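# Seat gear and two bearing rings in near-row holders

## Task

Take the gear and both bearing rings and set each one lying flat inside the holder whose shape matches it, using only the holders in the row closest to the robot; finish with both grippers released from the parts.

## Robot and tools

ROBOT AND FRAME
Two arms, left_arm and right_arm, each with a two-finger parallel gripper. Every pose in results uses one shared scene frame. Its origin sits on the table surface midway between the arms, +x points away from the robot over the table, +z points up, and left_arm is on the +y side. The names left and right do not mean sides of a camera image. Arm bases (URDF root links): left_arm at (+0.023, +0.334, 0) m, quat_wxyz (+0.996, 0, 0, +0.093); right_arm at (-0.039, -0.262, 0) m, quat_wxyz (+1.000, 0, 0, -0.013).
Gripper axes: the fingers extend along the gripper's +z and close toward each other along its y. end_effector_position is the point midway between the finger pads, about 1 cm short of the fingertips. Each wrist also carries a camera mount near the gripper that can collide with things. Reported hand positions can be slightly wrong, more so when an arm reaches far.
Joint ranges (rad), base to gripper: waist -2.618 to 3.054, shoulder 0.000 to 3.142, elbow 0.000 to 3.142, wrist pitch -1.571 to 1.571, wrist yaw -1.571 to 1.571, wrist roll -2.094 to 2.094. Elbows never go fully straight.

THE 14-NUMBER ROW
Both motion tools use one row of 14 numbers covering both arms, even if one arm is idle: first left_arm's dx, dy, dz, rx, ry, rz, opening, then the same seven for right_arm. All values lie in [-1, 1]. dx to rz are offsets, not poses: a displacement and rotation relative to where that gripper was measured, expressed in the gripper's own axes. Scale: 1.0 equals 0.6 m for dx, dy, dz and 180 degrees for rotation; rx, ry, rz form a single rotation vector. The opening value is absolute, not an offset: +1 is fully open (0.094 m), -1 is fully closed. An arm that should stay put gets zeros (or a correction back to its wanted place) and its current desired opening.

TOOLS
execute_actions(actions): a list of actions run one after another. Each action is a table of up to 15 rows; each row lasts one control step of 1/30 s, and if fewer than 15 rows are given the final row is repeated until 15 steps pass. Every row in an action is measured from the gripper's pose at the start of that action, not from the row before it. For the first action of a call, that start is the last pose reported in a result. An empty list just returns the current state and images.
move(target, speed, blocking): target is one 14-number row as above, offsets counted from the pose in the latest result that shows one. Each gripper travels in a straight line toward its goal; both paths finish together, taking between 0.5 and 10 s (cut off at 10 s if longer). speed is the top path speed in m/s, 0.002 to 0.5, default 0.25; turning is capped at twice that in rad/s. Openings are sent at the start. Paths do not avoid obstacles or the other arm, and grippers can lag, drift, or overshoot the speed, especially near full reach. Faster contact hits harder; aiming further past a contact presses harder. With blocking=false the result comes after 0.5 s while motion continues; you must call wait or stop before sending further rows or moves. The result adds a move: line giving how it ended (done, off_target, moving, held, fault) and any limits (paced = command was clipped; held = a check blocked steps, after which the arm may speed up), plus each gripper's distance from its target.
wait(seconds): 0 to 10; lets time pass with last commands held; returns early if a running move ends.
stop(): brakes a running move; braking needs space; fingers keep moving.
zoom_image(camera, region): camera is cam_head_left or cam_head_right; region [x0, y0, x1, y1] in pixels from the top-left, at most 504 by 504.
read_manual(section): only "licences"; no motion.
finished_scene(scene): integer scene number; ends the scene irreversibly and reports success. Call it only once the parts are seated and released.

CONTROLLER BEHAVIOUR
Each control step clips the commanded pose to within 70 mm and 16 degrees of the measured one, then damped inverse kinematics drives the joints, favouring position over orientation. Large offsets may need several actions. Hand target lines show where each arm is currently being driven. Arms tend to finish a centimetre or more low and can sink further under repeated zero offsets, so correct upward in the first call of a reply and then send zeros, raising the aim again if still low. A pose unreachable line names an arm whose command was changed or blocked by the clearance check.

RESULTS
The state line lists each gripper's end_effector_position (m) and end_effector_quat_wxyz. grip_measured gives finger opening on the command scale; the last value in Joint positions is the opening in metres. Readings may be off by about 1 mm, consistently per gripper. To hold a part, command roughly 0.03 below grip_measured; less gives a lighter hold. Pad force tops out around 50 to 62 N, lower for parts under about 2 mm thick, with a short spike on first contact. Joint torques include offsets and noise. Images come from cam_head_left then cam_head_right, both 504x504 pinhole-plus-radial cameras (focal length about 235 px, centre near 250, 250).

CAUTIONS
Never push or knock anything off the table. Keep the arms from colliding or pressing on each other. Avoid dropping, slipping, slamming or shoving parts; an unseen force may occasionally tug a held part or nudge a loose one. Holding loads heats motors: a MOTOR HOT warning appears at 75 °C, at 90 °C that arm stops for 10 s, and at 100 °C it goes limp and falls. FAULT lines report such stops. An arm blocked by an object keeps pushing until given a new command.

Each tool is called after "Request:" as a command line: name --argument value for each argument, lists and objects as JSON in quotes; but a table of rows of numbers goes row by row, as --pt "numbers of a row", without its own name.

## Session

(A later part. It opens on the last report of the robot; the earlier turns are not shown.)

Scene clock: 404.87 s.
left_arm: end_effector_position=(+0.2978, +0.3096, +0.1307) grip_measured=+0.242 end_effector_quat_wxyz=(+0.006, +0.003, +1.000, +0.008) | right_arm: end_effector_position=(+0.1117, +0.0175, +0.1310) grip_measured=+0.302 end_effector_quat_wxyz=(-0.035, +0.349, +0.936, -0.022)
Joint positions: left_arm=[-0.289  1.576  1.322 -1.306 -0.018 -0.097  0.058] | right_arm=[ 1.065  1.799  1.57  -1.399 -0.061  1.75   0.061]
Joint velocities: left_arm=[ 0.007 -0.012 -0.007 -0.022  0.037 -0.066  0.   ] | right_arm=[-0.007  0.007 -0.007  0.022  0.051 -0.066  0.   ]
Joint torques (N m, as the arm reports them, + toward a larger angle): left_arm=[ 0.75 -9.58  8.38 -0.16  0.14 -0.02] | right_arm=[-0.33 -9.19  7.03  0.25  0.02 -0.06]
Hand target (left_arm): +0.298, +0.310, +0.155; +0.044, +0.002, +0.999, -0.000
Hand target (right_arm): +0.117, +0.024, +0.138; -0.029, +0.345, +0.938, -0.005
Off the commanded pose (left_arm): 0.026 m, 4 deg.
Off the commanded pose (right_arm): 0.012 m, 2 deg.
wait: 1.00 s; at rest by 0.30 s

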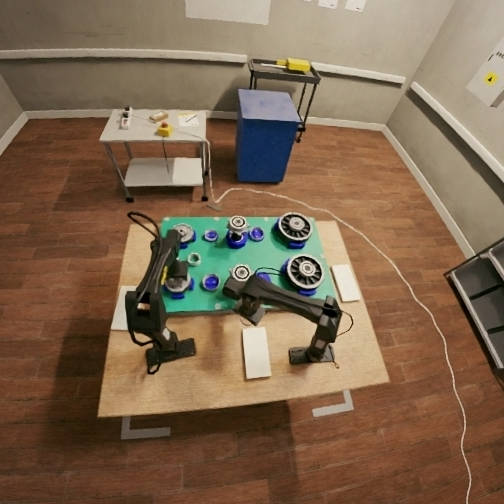

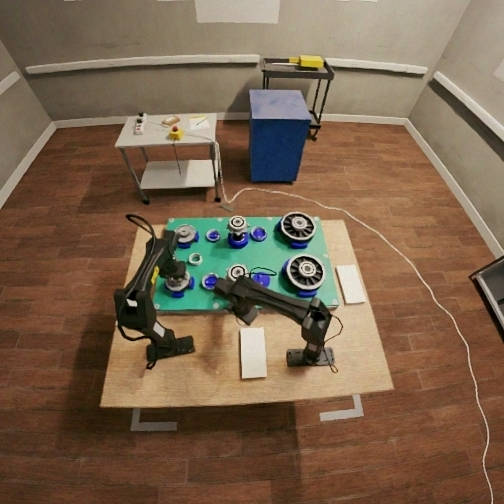

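Request:
execute_actions --actions '[[[-0.001,0,-0.043,0.005,-0.024,0,0.2, 0.004,0.012,-0.008,-0.01,-0.004,0,0.26],[0,-0.001,-0.043,0.005,-0.024,0,0.2, 0.010,0.015,-0.004,-0.011,-0.005,0,0.26],[0.001,-0.0017,-0.043,0.005,-0.024,0,0.2, 0.016,0.018,0.001,-0.012,-0.006,0,0.26],[0.0018,-0.0024,-0.043,0.005,-0.024,0,0.2, 0.023,0.022,0.006,-0.013,-0.007,0,0.26],[0.0026,-0.003,-0.043,0.005,-0.024,0,0.2, 0.030,0.025,0.012,-0.014,-0.008,0,0.26],[0.0034,-0.0037,-0.043,0.005,-0.024,0,0.2, 0.037,0.029,0.017,-0.015,-0.009,0,0.26],[0.0042,-0.0044,-0.043,0.005,-0.024,0,0.2, 0.044,0.033,0.023,-0.016,-0.010,0,0.26],[0.005,-0.005,-0.043,0.005,-0.024,0,0.2, 0.051,0.036,0.028,-0.017,-0.011,-0.002,0.26],[0.0058,-0.0057,-0.043,0.005,-0.024,0,0.2, 0.058,0.040,0.034,-0.018,-0.012,-0.003,0.26],[0.0066,-0.0064,-0.043,0.005,-0.024,0,0.2, 0.065,0.044,0.040,-0.019,-0.013,-0.004,0.26],[0.0074,-0.007,-0.043,0.005,-0.024,0,0.2, 0.072,0.048,0.045,-0.020,-0.014,-0.005,0.26],[0.008,-0.0075,-0.043,0.005,-0.024,0,0.2, 0.080,0.052,0.051,-0.021,-0.015,-0.005,0.26],[0.0086,-0.0075,-0.043,0.005,-0.024,0,0.2, 0.087,0.056,0.057,-0.021,-0.016,-0.005,0.26],[0.0092,-0.0075,-0.043,0.005,-0.024,0,0.2, 0.095,0.060,0.062,-0.021,-0.016,-0.005,0.26],[0.0092,-0.0075,-0.043,0.005,-0.024,0,0.2, 0.102,0.063,0.068,-0.021,-0.016,-0.005,0.26]]]'

Request:
wait --seconds 1

Request:
zoom_image --camera "cam_head_right" --region '[150, 245, 210, 305]'

Request:
zoom_image --camera "cam_head_left" --region '[150, 245, 210, 305]'

Scene clock: 427.60 s.
left_arm: end_effector_position=(+0.2929, +0.3105, +0.1249) grip_measured=+0.242 end_effector_quat_wxyz=(+0.005, +0.001, +1.000, +0.010) | right_arm: end_effector_position=(+0.0817, +0.0622, +0.0941) grip_measured=+0.302 end_effector_quat_wxyz=(-0.016, +0.328, +0.944, -0.027)
Joint positions: left_arm=[-0.289  1.561  1.284 -1.287 -0.02  -0.101  0.058] | right_arm=[ 1.223  1.916  1.577 -1.287 -0.029  1.864  0.061]
Joint velocities: left_arm=[ 0.007  0.002 -0.056  0.066 -0.022 -0.037 -0.001] | right_arm=[ 0.291  0.452  0.134  0.227 -0.037  0.33  -0.   ]
Joint torques (N m, as the arm reports them, + toward a larger angle): left_arm=[ -0.99 -10.29   9.65  -0.49   0.17  -0.05] | right_arm=[  0.32 -10.11   7.04   0.32   0.14   0.15]
Hand target (left_arm): +0.291, +0.306, +0.154; +0.044, +0.003, +0.999, -0.001
Hand target (right_arm): +0.086, +0.084, +0.092; -0.002, +0.341, +0.940, +0.002
Off the commanded pose (left_arm): 0.032 m, 5 deg.
Off the commanded pose (right_arm): 0.024 m, 4 deg.

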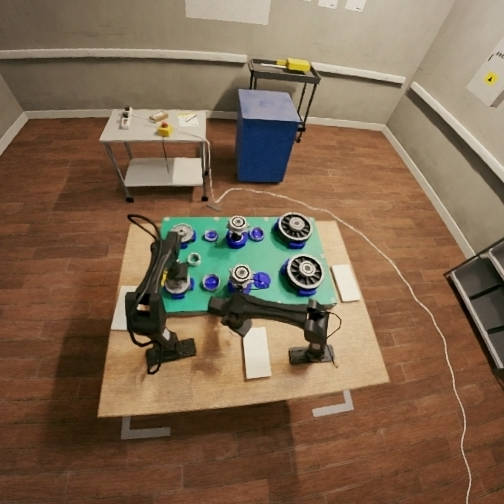

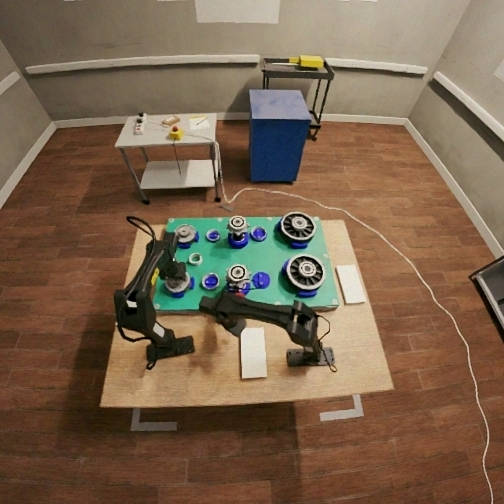

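Scene clock: 428.60 s.
left_arm: end_effector_position=(+0.2929, +0.3104, +0.1243) grip_measured=+0.242 end_effector_quat_wxyz=(+0.005, +0.001, +1.000, +0.009) | right_arm: end_effector_position=(+0.0790, +0.0761, +0.0828) grip_measured=+0.302 end_effector_quat_wxyz=(-0.010, +0.336, +0.942, -0.021)
Joint positions: left_arm=[-0.289  1.561  1.282 -1.284 -0.02  -0.101  0.058] | right_arm=[ 1.248  1.955  1.587 -1.244 -0.02   1.906  0.061]
Joint velocities: left_arm=[-0.007 -0.012 -0.022 -0.022  0.051 -0.007 -0.001] | right_arm=[-0.017  0.002 -0.017  0.022 -0.007 -0.081 -0.001]
Joint torques (N m, as the arm reports them, + toward a larger angle): left_arm=[ -1.12 -10.17   9.21  -0.42   0.14  -0.09] | right_arm=[ -0.09 -11.37   6.95   0.32   0.16   0.16]
Hand target (left_arm): +0.291, +0.306, +0.154; +0.044, +0.003, +0.999, -0.001
Hand target (right_arm): +0.086, +0.084, +0.092; -0.002, +0.341, +0.940, +0.001
Off the commanded pose (left_arm): 0.033 m, 5 deg.
Off the commanded pose (right_arm): 0.015 m, 3 deg.
wait: 1.00 s; at rest by 0.47 s

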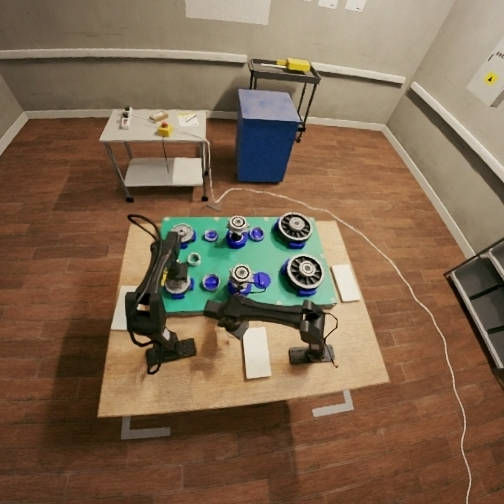

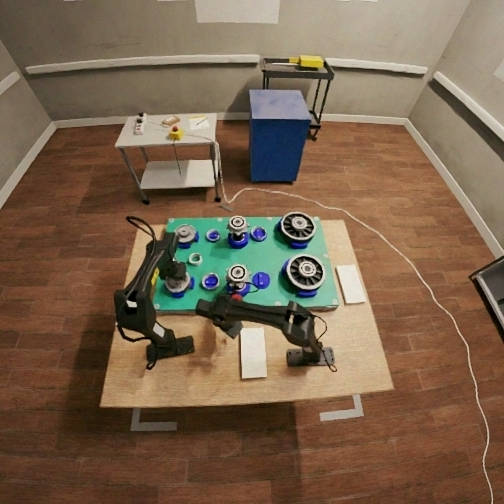

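Region (150, 245, 210, 305) of cam_head_right's 504x504 image, scaled by 8.400, with more detail than that image has.

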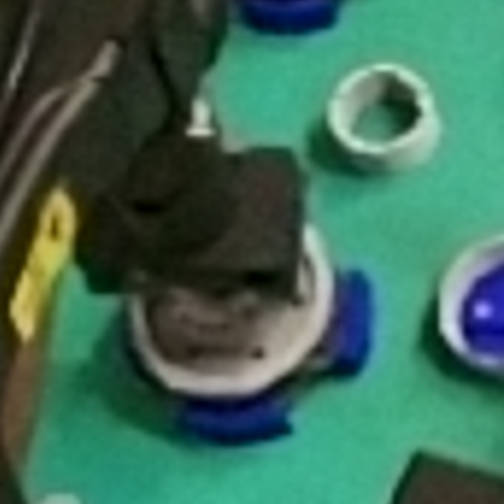

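Region (150, 245, 210, 305) of cam_head_left's 504x504 image, scaled by 8.400, with more detail than that image has.

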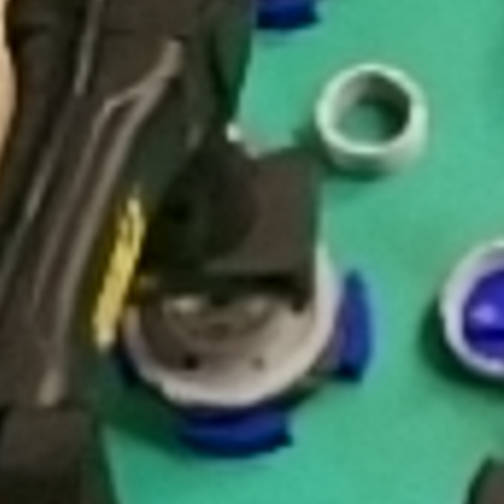

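Request:
execute_actions --actions '[[[0.001,-0.006,-0.051,0.005,-0.025,0,0.2, 0.002,0.020,-0.012,-0.016,0,0,0.26],[0.001,-0.0055,-0.048,0.005,-0.024,0,0.2, 0.005,0.023,-0.008,-0.017,0,0,0.26],[0.0005,-0.005,-0.045,0.005,-0.024,0,0.2, 0.009,0.027,-0.003,-0.018,0,0,0.26],[0.0005,-0.0045,-0.042,0.005,-0.023,0,0.2, 0.013,0.031,0.002,-0.019,0,0,0.26],[0,-0.004,-0.039,0.005,-0.022,0,0.2, 0.017,0.035,0.007,-0.020,0,0,0.26],[0,-0.0035,-0.036,0.005,-0.022,0,0.2, 0.021,0.039,0.012,-0.021,0,0,0.26],[-0.0005,-0.003,-0.033,0.005,-0.021,0,0.2, 0.025,0.043,0.017,-0.022,0,0,0.26],[-0.0005,-0.003,-0.030,0.005,-0.020,0,0.2, 0.029,0.047,0.022,-0.023,0,0,0.26],[-0.001,-0.0025,-0.027,0.005,-0.019,0,0.2, 0.033,0.051,0.027,-0.024,0,0,0.26],[-0.001,-0.002,-0.024,0.005,-0.019,0,0.2, 0.037,0.055,0.032,-0.025,0,0,0.26],[-0.0015,-0.002,-0.021,0.005,-0.018,0,0.2, 0.041,0.059,0.037,-0.025,0,0,0.26],[-0.0015,-0.002,-0.019,0.005,-0.017,0,0.2, 0.045,0.063,0.042,-0.025,0,0,0.26],[-0.0017,-0.002,-0.017,0.005,-0.016,0,0.2, 0.049,0.067,0.047,-0.025,0,0,0.26],[-0.0017,-0.002,-0.015,0.005,-0.015,0,0.2, 0.053,0.070,0.051,-0.025,0,0,0.26],[-0.0017,-0.002,-0.013,0.005,-0.015,0,0.2, 0.056,0.073,0.055,-0.025,0,0,0.26]]]'

Request:
wait --seconds 1

Scene clock: 446.87 s.
left_arm: end_effector_position=(+0.2945, +0.3108, +0.1207) grip_measured=+0.242 end_effector_quat_wxyz=(+0.008, +0.000, +1.000, +0.010) | right_arm: end_effector_position=(+0.0745, +0.1097, +0.0483) grip_measured=+0.302 end_effector_quat_wxyz=(-0.006, +0.330, +0.944, -0.011)
Joint positions: left_arm=[-0.289  1.561  1.268 -1.263 -0.022 -0.102  0.058] | right_arm=[ 1.292  2.077  1.626 -1.141 -0.013  1.939  0.061]
Joint velocities: left_arm=[-0.007  0.012 -0.007  0.066 -0.037 -0.007  0.001] | right_arm=[ 0.11   0.398  0.217  0.198 -0.066  0.11  -0.001]
Joint torques (N m, as the arm reports them, + toward a larger angle): left_arm=[ 0.41 -7.71  5.87  0.01  0.11  0.03] | right_arm=[  0.56 -11.8    6.93   0.36   0.15   0.11]
Hand target (left_arm): +0.294, +0.309, +0.132; +0.028, +0.001, +1.000, +0.001
Hand target (right_arm): +0.079, +0.129, +0.049; +0.002, +0.336, +0.942, +0.017
Off the commanded pose (left_arm): 0.011 m, 3 deg.
Off the commanded pose (right_arm): 0.021 m, 3 deg.

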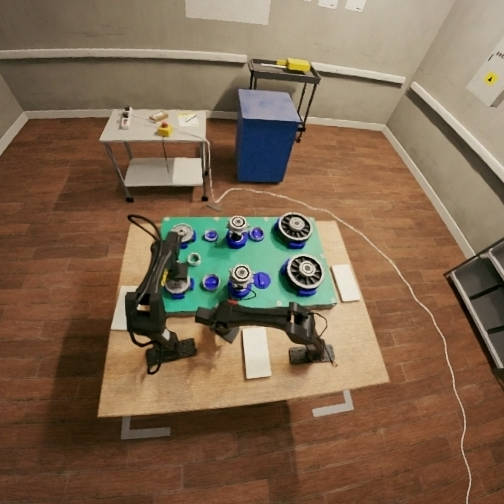

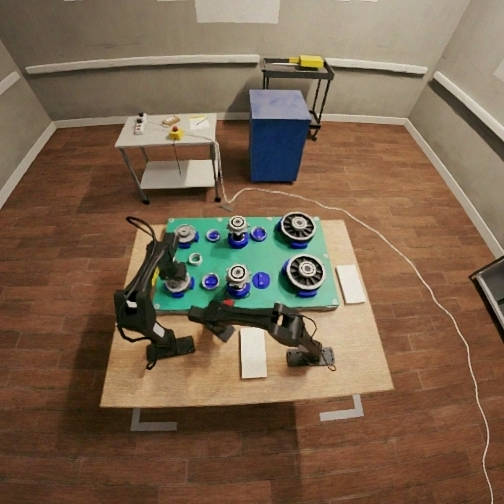

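Scene clock: 447.87 s.
left_arm: end_effector_position=(+0.2946, +0.3109, +0.1207) grip_measured=+0.242 end_effector_quat_wxyz=(+0.008, +0.000, +1.000, +0.011) | right_arm: end_effector_position=(+0.0740, +0.1182, +0.0394) grip_measured=+0.302 end_effector_quat_wxyz=(-0.005, +0.333, +0.943, -0.007)
Joint positions: left_arm=[-0.289  1.561  1.268 -1.263 -0.023 -0.102  0.058] | right_arm=[ 1.3    2.107  1.636 -1.112 -0.011  1.954  0.061]
Joint velocities: left_arm=[-0.012  0.002 -0.017 -0.066 -0.051 -0.037  0.   ] | right_arm=[ 0.007 -0.027 -0.002 -0.007 -0.037 -0.051  0.001]
Joint torques (N m, as the arm reports them, + toward a larger angle): left_arm=[ 0.36 -7.86  5.8   0.04  0.14  0.01] | right_arm=[  0.14 -12.65   7.16   0.42   0.16   0.12]
Hand target (left_arm): +0.294, +0.309, +0.132; +0.028, +0.001, +1.000, +0.001
Hand target (right_arm): +0.079, +0.129, +0.049; +0.002, +0.336, +0.942, +0.017
Off the commanded pose (left_arm): 0.011 m, 3 deg.
Off the commanded pose (right_arm): 0.016 m, 3 deg.
wait: 1.00 s; at rest by 0.30 s

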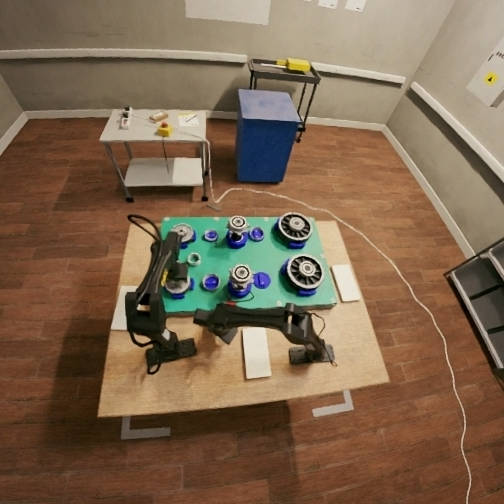

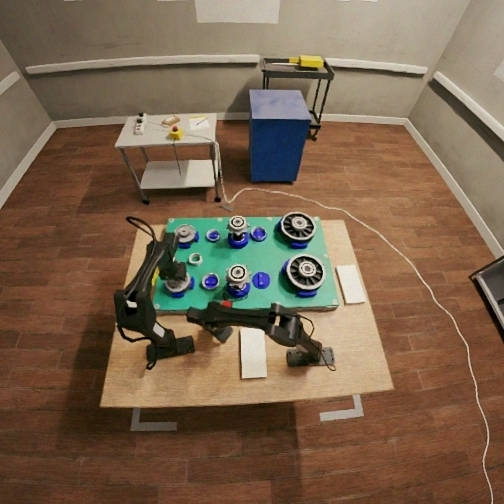

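Request:
move --target '[0,0,-0.005,0,0,0,0.55, 0.0,0.005,0.03,-0.006,0,0,0.26]' --speed 0.03

Request:
zoom_image --camera "cam_head_right" --region '[150, 245, 250, 345]'

Scene clock: 453.63 s.
left_arm: end_effector_position=(+0.2947, +0.3109, +0.1206) grip_measured=+0.548 end_effector_quat_wxyz=(+0.008, +0.000, +1.000, +0.011) | right_arm: end_effector_position=(+0.0752, +0.1221, +0.0284) grip_measured=+0.302 end_effector_quat_wxyz=(-0.006, +0.333, +0.943, +0.007)
Joint positions: left_arm=[-0.289  1.562  1.268 -1.262 -0.023 -0.102  0.073] | right_arm=[ 1.3    2.107  1.591 -1.039 -0.011  1.954  0.061]
Joint velocities: left_arm=[-0.002 -0.012  0.002 -0.022  0.037  0.007  0.   ] | right_arm=[-0.007 -0.002  0.002 -0.007 -0.022  0.022 -0.001]
Joint torques (N m, as the arm reports them, + toward a larger angle): left_arm=[-0.04 -5.    6.72 -0.07  0.01 -0.05] | right_arm=[ -0.01 -10.91   4.41   0.45   0.04   0.04]
Hand target (left_arm): +0.295, +0.311, +0.124; +0.009, +0.000, +1.000, +0.011
Hand target (right_arm): +0.076, +0.120, +0.021; -0.002, +0.333, +0.943, +0.002
Off the commanded pose (left_arm): 0.003 m, 0 deg.
Off the commanded pose (right_arm): 0.007 m, 1 deg.
move: done

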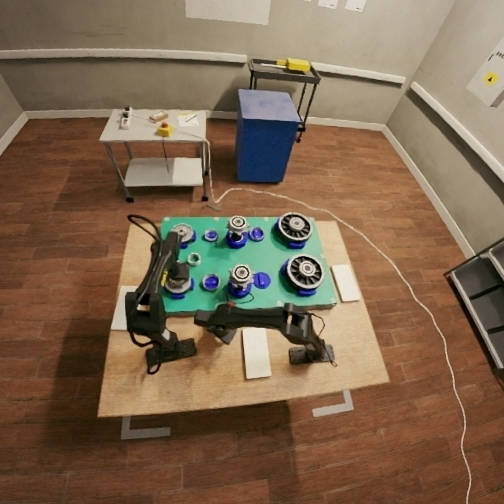

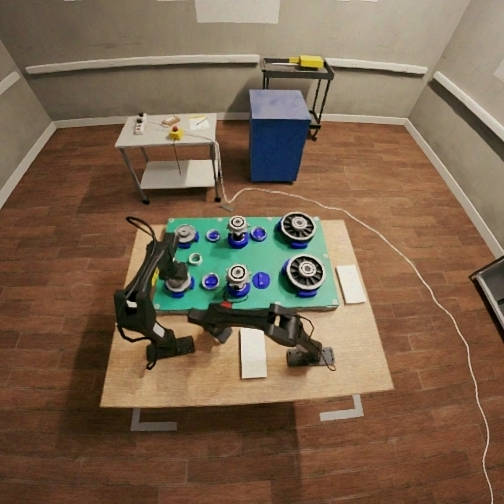

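Region (150, 245, 250, 345) of cam_head_right's 504x504 image, scaled by 5.040, with more detail than that image has.

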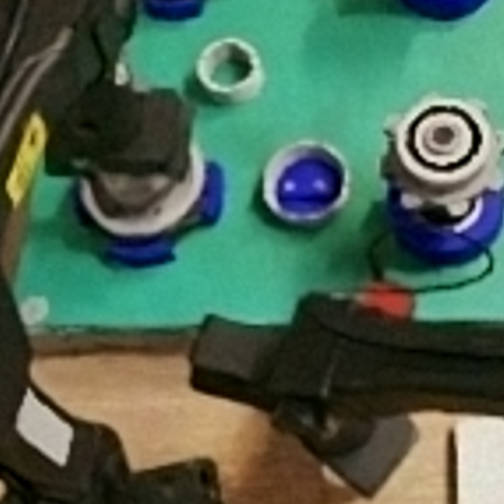

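Request:
move --target '[0,0,-0.095,0,0,0,0.55, 0,0,0.022,0.004,0,0,0.26]' --speed 0.07

Scene clock: 457.20 s.
left_arm: end_effector_position=(+0.2909, +0.3113, +0.1726) grip_measured=+0.548 end_effector_quat_wxyz=(+0.006, +0.000, +1.000, +0.011) | right_arm: end_effector_position=(+0.0745, +0.1235, +0.0209) grip_measured=+0.302 end_effector_quat_wxyz=(-0.009, +0.333, +0.943, +0.003)
Joint positions: left_arm=[-0.289  1.562  1.475 -1.474 -0.023 -0.102  0.073] | right_arm=[ 1.3    2.127  1.591 -1.027 -0.017  1.954  0.061]
Joint velocities: left_arm=[ 0.002 -0.002  0.002 -0.037 -0.066 -0.081 -0.   ] | right_arm=[ 0.007  0.002  0.012  0.051 -0.022 -0.007 -0.001]
Joint torques (N m, as the arm reports them, + toward a larger angle): left_arm=[-0.2  -4.25  7.98 -0.14  0.03 -0.04] | right_arm=[ -0.01 -11.67   4.27   0.5   -0.02   0.  ]
Hand target (left_arm): +0.293, +0.311, +0.177; +0.008, +0.000, +1.000, +0.011
Hand target (right_arm): +0.075, +0.122, +0.015; -0.008, +0.333, +0.943, +0.001
Off the commanded pose (left_arm): 0.006 m, 0 deg.
Off the commanded pose (right_arm): 0.006 m, 0 deg.
move: done

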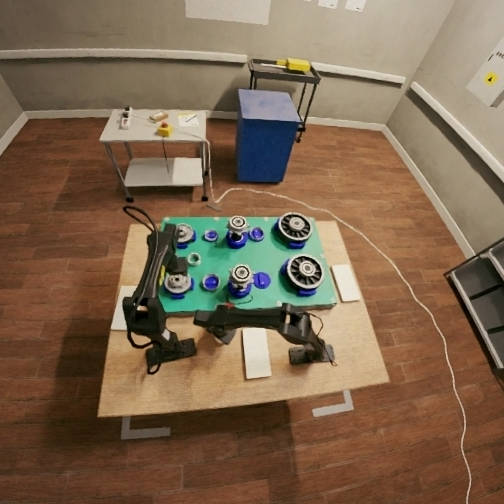

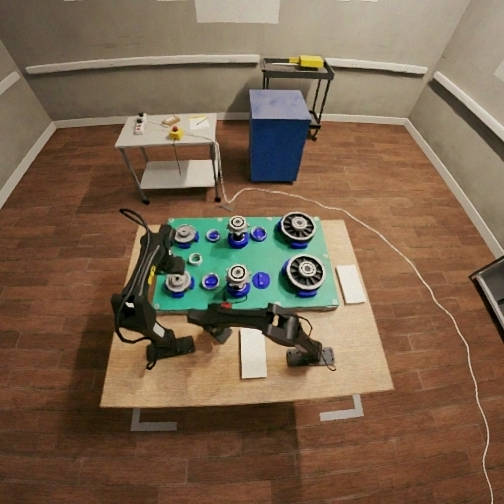

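Request:
move --target '[0,0,-0.008,0,0,-0.2,1, 0,0,0.017,0,0,0,0.26]' --speed 0.35

Scene clock: 464.30 s.
left_arm: end_effector_position=(+0.2899, +0.3113, +0.1726) grip_measured=+1.000 end_effector_quat_wxyz=(+0.007, -0.305, +0.952, +0.009) | right_arm: end_effector_position=(+0.0747, +0.1246, +0.0209) grip_measured=+0.302 end_effector_quat_wxyz=(-0.009, +0.333, +0.943, +0.006)
Joint positions: left_arm=[-0.289  1.562  1.475 -1.478 -0.023 -0.723  0.094] | right_arm=[ 1.3    2.127  1.591 -1.022 -0.018  1.954  0.061]
Joint velocities: left_arm=[-0.012  0.022  0.002 -0.037  0.007 -0.037  0.   ] | right_arm=[-0.032 -0.007 -0.002 -0.037 -0.022 -0.022 -0.   ]
Joint torques (N m, as the arm reports them, + toward a larger angle): left_arm=[-0.05 -4.88  7.67 -0.15  0.06 -0.06] | right_arm=[  0.04 -11.26   3.46   0.68  -0.02   0.04]
Hand target (left_arm): +0.291, +0.311, +0.177; +0.009, -0.309, +0.951, +0.009
Hand target (right_arm): +0.074, +0.123, +0.011; -0.009, +0.333, +0.943, +0.003
Off the commanded pose (left_arm): 0.005 m, 1 deg.
Off the commanded pose (right_arm): 0.010 m, 0 deg.
move: done

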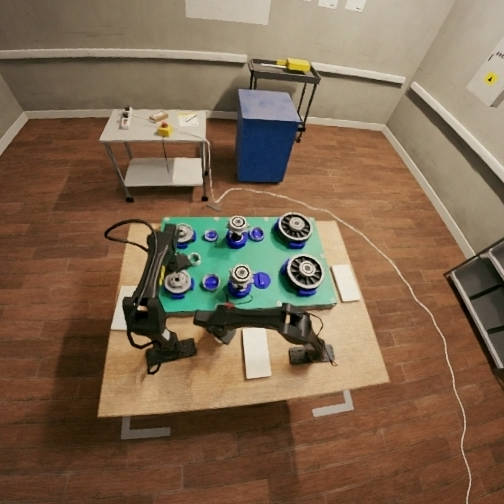

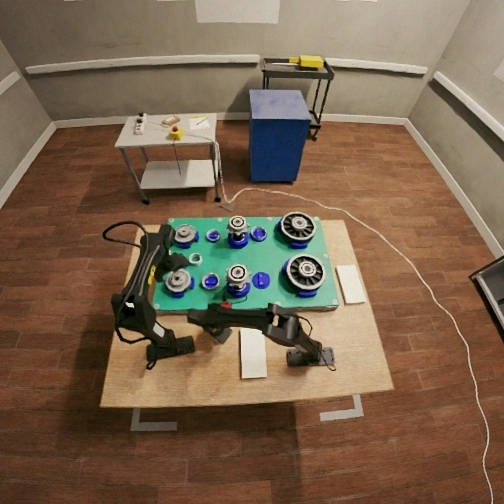

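Request:
execute_actions --actions '[[[0,0,-0.008,0,0,-0.006,1, 0,0,0.005,0,0,0,0.26],[0,0,-0.008,0,0,-0.012,1, 0,0,0,0,0,0,0.28],[0,0,-0.008,0,0,-0.018,1, 0,0,0,0,0,0,0.31],[0,0,-0.008,0,0,-0.025,1, 0,0,0,0,0,0,0.35],[0,0,-0.008,0,0,-0.032,1, 0,0,0,0,0,0,0.4],[0,0,-0.008,0,0,-0.039,1, 0,0,0,0,0,0,0.5],[0,0,-0.008,0,0,-0.046,1, 0,0,0,0,0,0,0.6],[0,0,-0.008,0,0,-0.053,1, 0,0,0,0,0,0,0.7],[0,0,-0.008,0,0,-0.06,1, 0,0,0,0,0,0,0.8],[0,0,-0.008,0,0,-0.067,1, 0,0,-0.005,0,0,0,0.9],[0,0,-0.008,0,0,-0.074,1, 0,0,-0.01,0,0,0,1],[0,0,-0.008,0,0,-0.081,1, 0,0,-0.015,0,0,0,1],[0,0,-0.008,0,0,-0.088,1, 0,0,-0.02,0,0,0,1],[0,0,-0.008,0,0,-0.095,1, 0,0,-0.025,0,0,0,1],[0,0,-0.008,0,0,-0.10,1, 0,0,-0.03,0,0,0,1]],[[0,0,-0.008,0,0,-0.03,1, 0,0,-0.03,0,0,0,1],[0,0,-0.008,0,0,-0.037,1, 0,0,-0.037,0,0,0,1],[0,0,-0.008,0,0,-0.044,1, 0,0,-0.044,0,0,0,1],[0,0,-0.008,0,0,-0.051,1, 0,0,-0.051,0,0,0,1],[0,0,-0.008,0,0,-0.058,1, 0,0,-0.058,0,0,0,1],[0,0,-0.008,0,0,-0.065,1, 0,0,-0.065,0,0,0,1],[0,0,-0.008,0,0,-0.072,1, 0,0,-0.072,0,0,0,1],[0,0,-0.008,0,0,-0.079,1, 0,0,-0.079,0,0,0,1],[0,0,-0.008,0,0,-0.086,1, 0,0,-0.086,0,0,0,1],[0,0,-0.008,0,0,-0.093,1, 0,0,-0.093,0,0,0,1],[0,0,-0.008,0,0,-0.10,1, 0,0,-0.10,0,0,0,1],[0,0,-0.008,0,0,-0.105,1, 0,0,-0.107,0,0,0,1],[0,0,-0.008,0,0,-0.11,1, 0,0,-0.114,0,0,0,1],[0,0,-0.008,0,0,-0.11,1, 0,0,-0.12,0,0,0,1]]]'

Request:
wait --seconds 0.6

Scene clock: 477.00 s.
left_arm: end_effector_position=(+0.2889, +0.3110, +0.1726) grip_measured=+1.000 end_effector_quat_wxyz=(+0.007, -0.532, +0.847, +0.008) | right_arm: end_effector_position=(+0.0765, +0.1322, +0.0776) grip_measured=+1.000 end_effector_quat_wxyz=(-0.011, +0.333, +0.943, +0.017)
Joint positions: left_arm=[-0.289  1.562  1.475 -1.482 -0.02  -1.223  0.094] | right_arm=[ 1.3    2.091  1.765 -1.209 -0.021  1.954  0.094]
Joint velocities: left_arm=[-0.007 -0.002 -0.007 -0.022 -0.051 -0.403  0.   ] | right_arm=[-0.002 -0.046  0.339 -0.359 -0.095  0.022  0.   ]
Joint torques (N m, as the arm reports them, + toward a larger angle): left_arm=[ 0.18 -4.68  7.6  -0.13  0.03 -0.07] | right_arm=[ -0.21 -13.11   6.41  -0.01  -0.03  -0.01]
Hand target (left_arm): +0.289, +0.311, +0.177; +0.008, -0.557, +0.830, +0.007
Hand target (right_arm): +0.076, +0.122, +0.093; -0.010, +0.333, +0.943, +0.004
Off the commanded pose (left_arm): 0.005 m, 4 deg.
Off the commanded pose (right_arm): 0.019 m, 2 deg.

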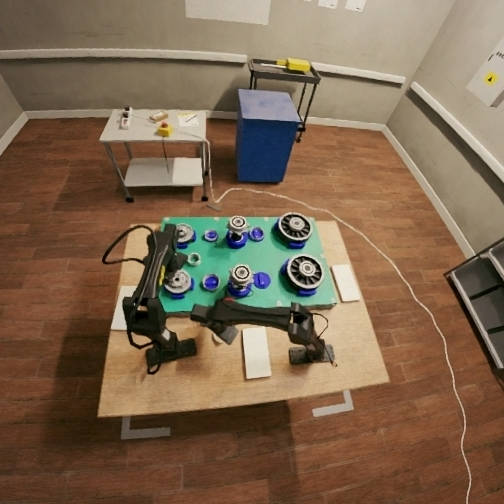

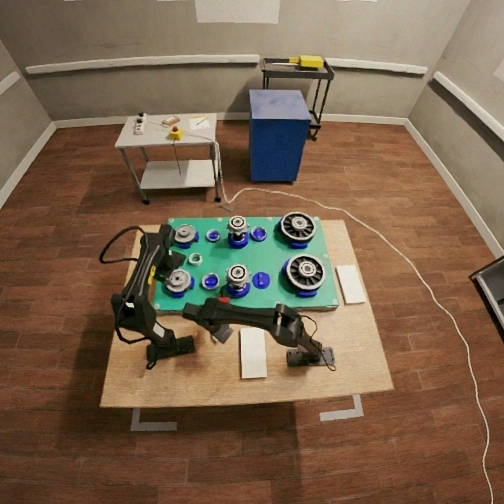

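Scene clock: 477.60 s.
left_arm: end_effector_position=(+0.2889, +0.3110, +0.1726) grip_measured=+1.000 end_effector_quat_wxyz=(+0.007, -0.554, +0.832, +0.007) | right_arm: end_effector_position=(+0.0742, +0.1248, +0.0853) grip_measured=+1.000 end_effector_quat_wxyz=(-0.011, +0.333, +0.943, +0.004)
Joint positions: left_arm=[-0.289  1.562  1.475 -1.482 -0.02  -1.278  0.094] | right_arm=[ 1.3    2.083  1.784 -1.262 -0.021  1.954  0.094]
Joint velocities: left_arm=[-0.017  0.002 -0.017 -0.007 -0.037  0.066  0.   ] | right_arm=[ 0.007 -0.027 -0.012  0.037  0.007  0.022  0.   ]
Joint torques (N m, as the arm reports them, + toward a larger angle): left_arm=[ 0.1  -4.66  7.43 -0.2   0.02 -0.1 ] | right_arm=[ -0.38 -12.7    6.4    0.02   0.01   0.02]
Hand target (left_arm): +0.289, +0.311, +0.177; +0.008, -0.557, +0.830, +0.007
Hand target (right_arm): +0.076, +0.122, +0.093; -0.010, +0.333, +0.943, +0.004
Off the commanded pose (left_arm): 0.005 m, 1 deg.
Off the commanded pose (right_arm): 0.009 m, 0 deg.
wait: 0.60 s; at rest by 0.47 s

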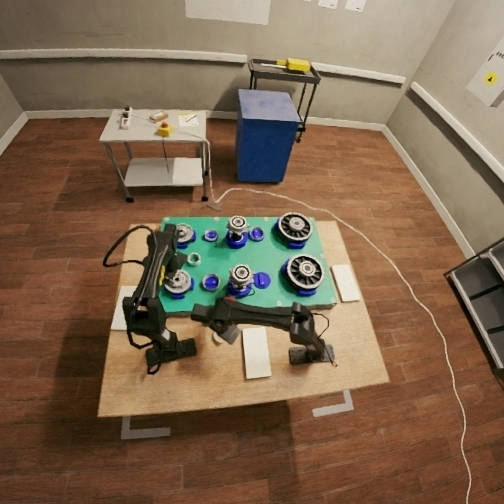

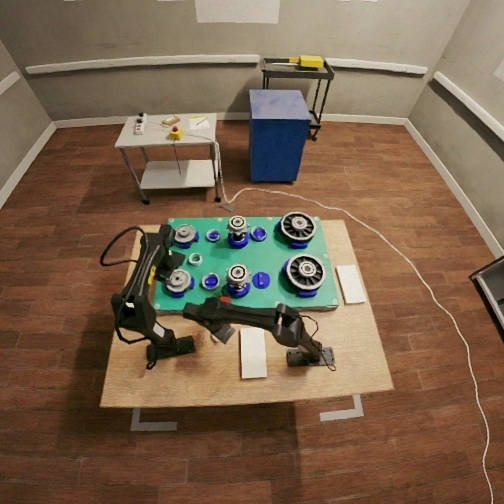

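Request:
move --target '[0.2155,-0.1065,0.058,0,0,0,1, -0.509,-0.456,-0.133,0,0,0,1]' --speed 0.3

Request:
zoom_image --camera "cam_head_right" --region '[160, 235, 250, 310]'

Request:
zoom_image --camera "cam_head_left" --region '[160, 235, 250, 310]'

Scene clock: 493.90 s.
left_arm: end_effector_position=(+0.2919, +0.1742, +0.1316) grip_measured=+1.000 end_effector_quat_wxyz=(+0.001, -0.554, +0.832, +0.019) | right_arm: end_effector_position=(+0.1402, -0.2792, +0.1492) grip_measured=+1.000 end_effector_quat_wxyz=(-0.016, +0.335, +0.942, +0.002)
Joint positions: left_arm=[-0.735  1.758  1.526 -1.372 -0.019 -1.723  0.094] | right_arm=[-0.084  1.251  1.123 -1.473 -0.012  0.573  0.094]
Joint velocities: left_arm=[-0.007  0.002  0.002 -0.022  0.022 -0.022  0.   ] | right_arm=[-0.017 -0.007 -0.007  0.066 -0.051 -0.066  0.   ]
Joint torques (N m, as the arm reports them, + toward a larger angle): left_arm=[-0.49 -6.58  8.    0.04  0.   -0.1 ] | right_arm=[-0.57 -2.5   6.68  0.06 -0.08 -0.06]
Hand target (left_arm): +0.298, +0.170, +0.138; +0.010, -0.554, +0.832, +0.006
Hand target (right_arm): +0.142, -0.280, +0.154; -0.017, +0.333, +0.943, +0.005
Off the commanded pose (left_arm): 0.010 m, 2 deg.
Off the commanded pose (right_arm): 0.009 m, 1 deg.
move: done

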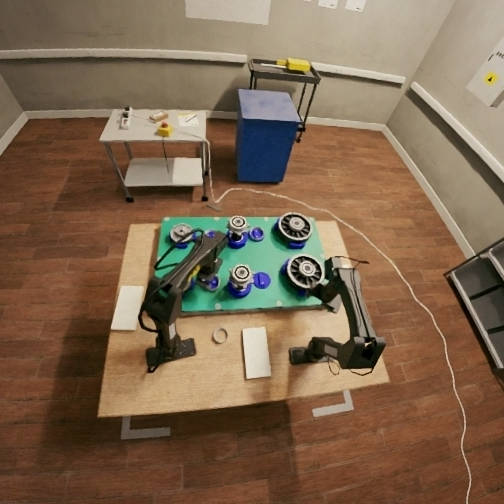

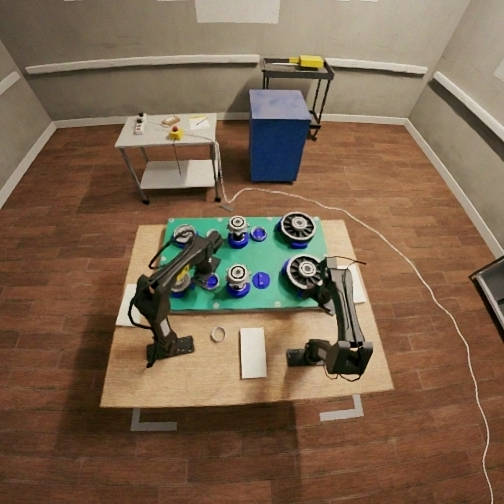

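Region (160, 235, 250, 310) of cam_head_right's 504x504 image, scaled by 5.600, with more detail than that image has.

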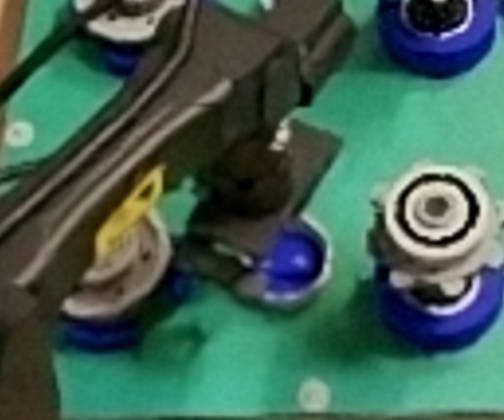

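Region (160, 235, 250, 310) of cam_head_left's 504x504 image, scaled by 5.600, with more detail than that image has.

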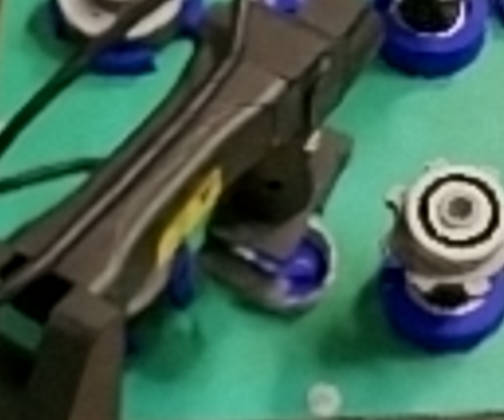

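Request:
move --target '[0.008,-0.0197,0.033,0.010,0.0067,0,1, 0,0,-0.008,0,0,0,1]' --speed 0.06

Request:
zoom_image --camera "cam_head_right" --region '[180, 250, 240, 310]'

Request:
zoom_image --camera "cam_head_left" --region '[180, 250, 240, 310]'

Scene clock: 504.33 s.
left_arm: end_effector_position=(+0.3007, +0.1659, +0.1131) grip_measured=+1.000 end_effector_quat_wxyz=(+0.002, -0.554, +0.833, +0.002) | right_arm: end_effector_position=(+0.1396, -0.2790, +0.1492) grip_measured=+1.000 end_effector_quat_wxyz=(-0.017, +0.334, +0.943, +0.002)
Joint positions: left_arm=[-0.735  1.775  1.473 -1.271 -0.005 -1.723  0.094] | right_arm=[-0.084  1.251  1.123 -1.475 -0.012  0.57   0.094]
Joint velocities: left_arm=[-0.012  0.007  0.012 -0.051 -0.051 -0.022  0.   ] | right_arm=[-0.002  0.002 -0.022 -0.007 -0.022 -0.022  0.   ]
Joint torques (N m, as the arm reports them, + toward a larger angle): left_arm=[-0.02 -6.48  5.13  0.09  0.12 -0.06] | right_arm=[-0.15 -3.16  6.51  0.09 -0.02  0.03]
Hand target (left_arm): +0.301, +0.165, +0.112; +0.001, -0.554, +0.833, +0.000
Hand target (right_arm): +0.140, -0.279, +0.154; -0.016, +0.335, +0.942, +0.002
Off the commanded pose (left_arm): 0.002 m, 0 deg.
Off the commanded pose (right_arm): 0.005 m, 0 deg.
move: done

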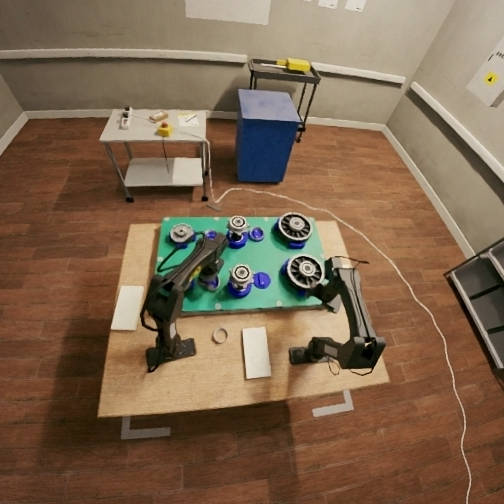

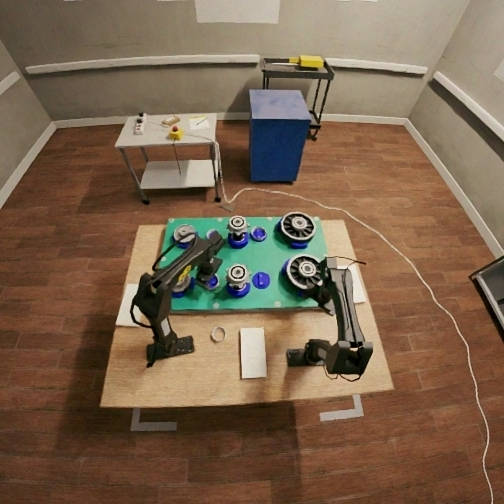

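Region (180, 250, 240, 310) of cam_head_right's 504x504 image, scaled by 8.400, with more detail than that image has.

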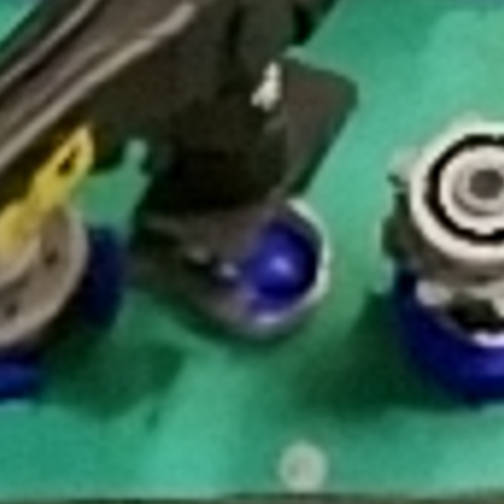

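Region (180, 250, 240, 310) of cam_head_left's 504x504 image, scaled by 8.400, with more detail than that image has.

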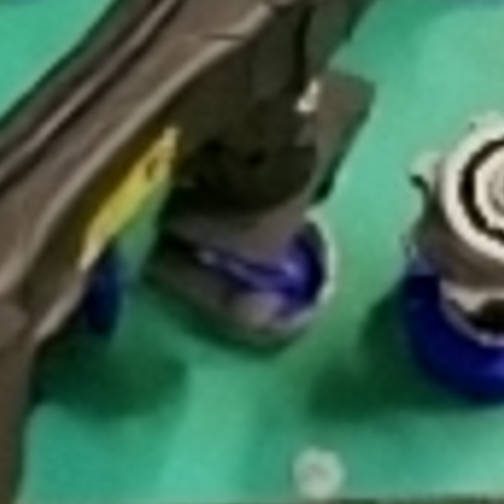

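Request:
move --target '[0.003,0.014,0.012,0,0,0,1, 0,0,-0.008,0,0,0,1]' --speed 0.04

Request:
move --target '[0,0,0.03,0,0,0,1, 0,0,0,0,0,0,1]' --speed 0.03

Request:
zoom_image --camera "cam_head_right" --region '[180, 250, 240, 310]'

Request:
zoom_image --camera "cam_head_left" --region '[180, 250, 240, 310]'

Scene clock: 516.30 s.
left_arm: end_effector_position=(+0.2931, +0.1705, +0.0993) grip_measured=+1.000 end_effector_quat_wxyz=(-0.005, -0.555, +0.832, +0.016) | right_arm: end_effector_position=(+0.1391, -0.2790, +0.1492) grip_measured=+1.000 end_effector_quat_wxyz=(-0.018, +0.334, +0.942, +0.002)
Joint positions: left_arm=[-0.735  1.775  1.418 -1.246 -0.005 -1.726  0.094] | right_arm=[-0.084  1.251  1.123 -1.477 -0.012  0.57   0.094]
Joint velocities: left_arm=[ 0.002  0.002  0.007  0.037 -0.022 -0.022  0.   ] | right_arm=[-0.002 -0.017 -0.007 -0.051 -0.037  0.007  0.   ]
Joint torques (N m, as the arm reports them, + toward a larger angle): left_arm=[-0.99 -8.32  4.84  0.04  0.04 -0.13] | right_arm=[ 0.   -3.01  6.46  0.07 -0.02  0.04]
Hand target (left_arm): +0.292, +0.168, +0.106; +0.002, -0.554, +0.833, +0.002
Hand target (right_arm): +0.140, -0.279, +0.154; -0.017, +0.334, +0.943, +0.002
Off the commanded pose (left_arm): 0.007 m, 2 deg.
Off the commanded pose (right_arm): 0.005 m, 0 deg.
move: done

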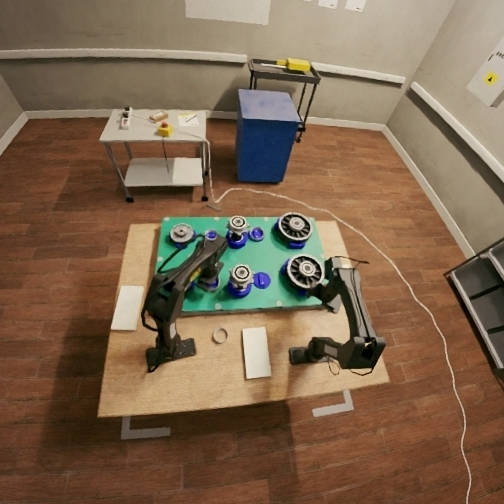

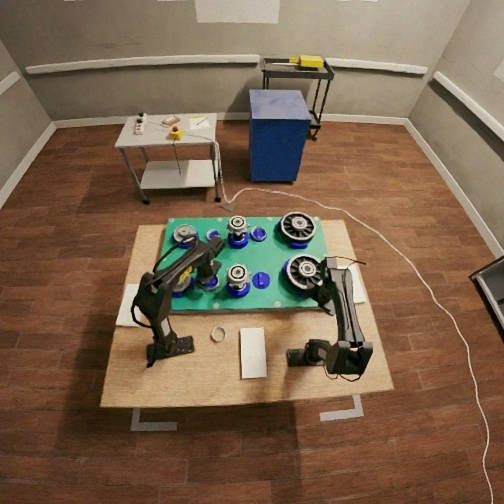

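Scene clock: 517.30 s.
left_arm: end_effector_position=(+0.2933, +0.1704, +0.0840) grip_measured=+1.000 end_effector_quat_wxyz=(-0.004, -0.555, +0.832, +0.015) | right_arm: end_effector_position=(+0.1391, -0.2790, +0.1492) grip_measured=+1.000 end_effector_quat_wxyz=(-0.018, +0.334, +0.942, +0.002)
Joint positions: left_arm=[-0.735  1.783  1.365 -1.184 -0.005 -1.726  0.094] | right_arm=[-0.084  1.251  1.123 -1.477 -0.012  0.57   0.094]
Joint velocities: left_arm=[ 0.012 -0.007 -0.002  0.022  0.066 -0.022  0.   ] | right_arm=[-0.007  0.002 -0.012 -0.022 -0.051 -0.022  0.   ]
Joint torques (N m, as the arm reports them, + toward a larger angle): left_arm=[-0.07 -6.58  4.96 -0.01  0.   -0.09] | right_arm=[ 0.   -3.36  5.31  0.22  0.02 -0.01]
Hand target (left_arm): +0.293, +0.171, +0.081; -0.005, -0.555, +0.832, +0.016
Hand target (right_arm): +0.139, -0.279, +0.149; -0.018, +0.334, +0.942, +0.002
Off the commanded pose (left_arm): 0.003 m, 0 deg.
Off the commanded pose (right_arm): 0.000 m, 0 deg.
move: done

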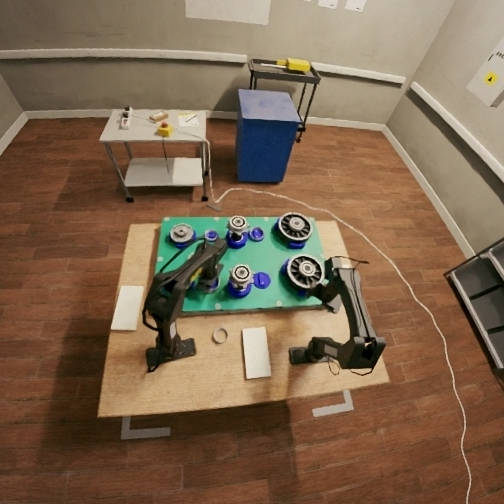

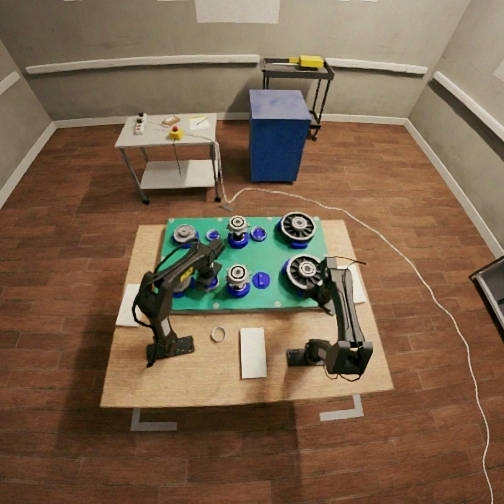

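Region (180, 250, 240, 310) of cam_head_right's 504x504 image, scaled by 8.400, with more detail than that image has.

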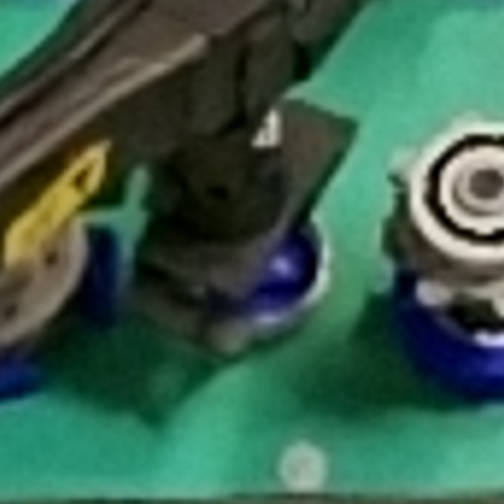

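Region (180, 250, 240, 310) of cam_head_left's 504x504 image, scaled by 8.400, with more detail than that image has.

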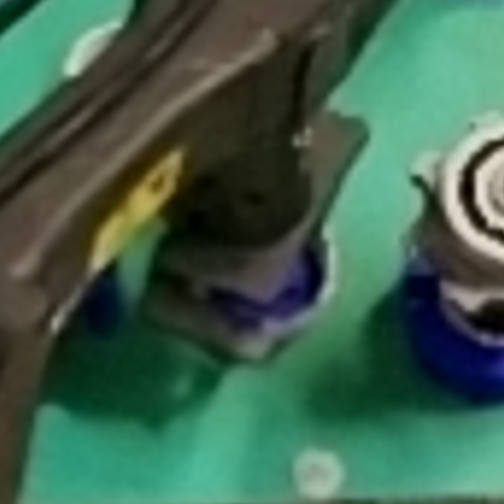

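Request:
execute_actions --actions '[]'

Scene clock: 532.63 s.
left_arm: end_effector_position=(+0.2935, +0.1703, +0.0840) grip_measured=+1.000 end_effector_quat_wxyz=(-0.004, -0.555, +0.832, +0.014) | right_arm: end_effector_position=(+0.1391, -0.2790, +0.1492) grip_measured=+1.000 end_effector_quat_wxyz=(-0.018, +0.334, +0.942, +0.002)
Joint positions: left_arm=[-0.735  1.783  1.365 -1.183 -0.005 -1.726  0.094] | right_arm=[-0.084  1.251  1.123 -1.477 -0.012  0.57   0.094]
Joint velocities: left_arm=[ 0.002  0.012  0.012 -0.007  0.022  0.007  0.   ] | right_arm=[-0.012  0.002  0.012  0.081  0.037 -0.022  0.   ]
Joint torques (N m, as the arm reports them, + toward a larger angle): left_arm=[ 0.04 -6.47  4.86 -0.01  0.03 -0.04] | right_arm=[ 0.2  -3.2   5.22  0.27  0.02 -0.01]
Hand target (left_arm): +0.293, +0.171, +0.081; -0.005, -0.555, +0.832, +0.016
Hand target (right_arm): +0.139, -0.279, +0.149; -0.018, +0.334, +0.942, +0.002
Off the commanded pose (left_arm): 0.003 m, 0 deg.
Off the commanded pose (right_arm): 0.000 m, 0 deg.

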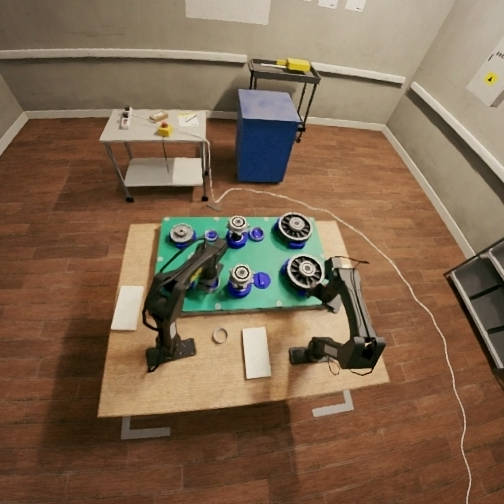

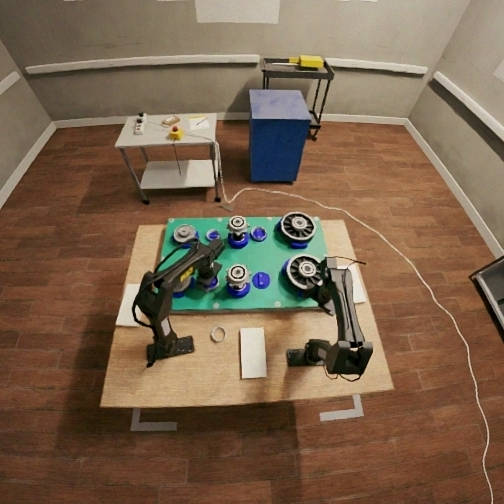

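Request:
execute_actions --actions '[[[0,0,-0.012,0,0,0,1,0,0,0,0,0,0,1]],[[0,0,0,0,0,0,0.6,0,0,0,0,0,0,1]],[[0,0,0,0,0,0,0.45,0,0,0,0,0,0,1]]]'

Scene clock: 538.37 s.
left_arm: end_effector_position=(+0.2947, +0.1695, +0.0839) grip_measured=+0.581 end_effector_quat_wxyz=(-0.003, -0.555, +0.832, +0.012) | right_arm: end_effector_position=(+0.1391, -0.2790, +0.1492) grip_measured=+1.000 end_effector_quat_wxyz=(-0.018, +0.334, +0.942, +0.002)
Joint positions: left_arm=[-0.735  1.783  1.365 -1.177 -0.004 -1.726  0.074] | right_arm=[-0.084  1.251  1.123 -1.477 -0.012  0.57   0.094]
Joint velocities: left_arm=[-0.012 -0.002 -0.012 -0.007 -0.007  0.022 -0.   ] | right_arm=[-0.022  0.012 -0.017 -0.066  0.037 -0.007  0.   ]
Joint torques (N m, as the arm reports them, + toward a larger angle): left_arm=[-0.04 -6.72  5.64 -0.02  0.02 -0.06] | right_arm=[ 0.07 -3.25  5.12  0.28 -0.01  0.02]
Hand target (left_arm): +0.295, +0.170, +0.084; -0.003, -0.555, +0.832, +0.012
Hand target (right_arm): +0.139, -0.279, +0.149; -0.018, +0.334, +0.942, +0.002
Off the commanded pose (left_arm): 0.000 m, 0 deg.
Off the commanded pose (right_arm): 0.000 m, 0 deg.

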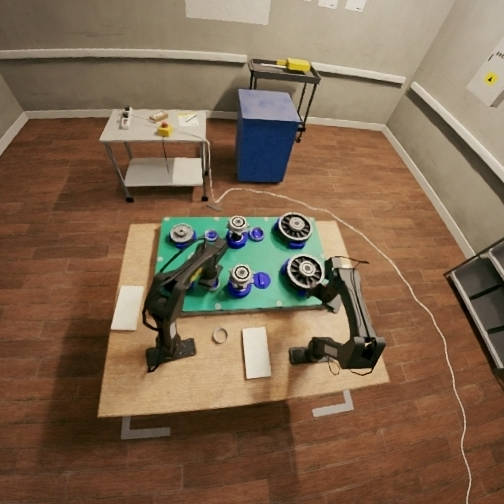

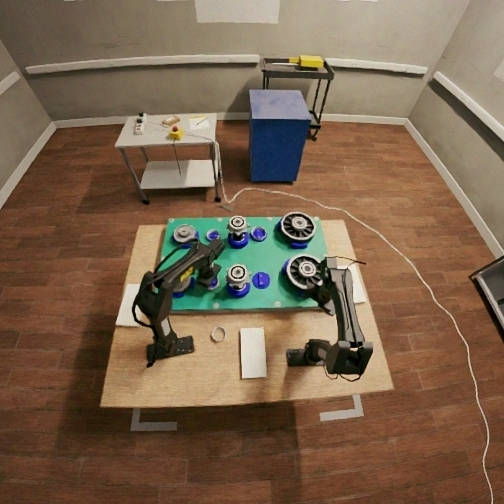

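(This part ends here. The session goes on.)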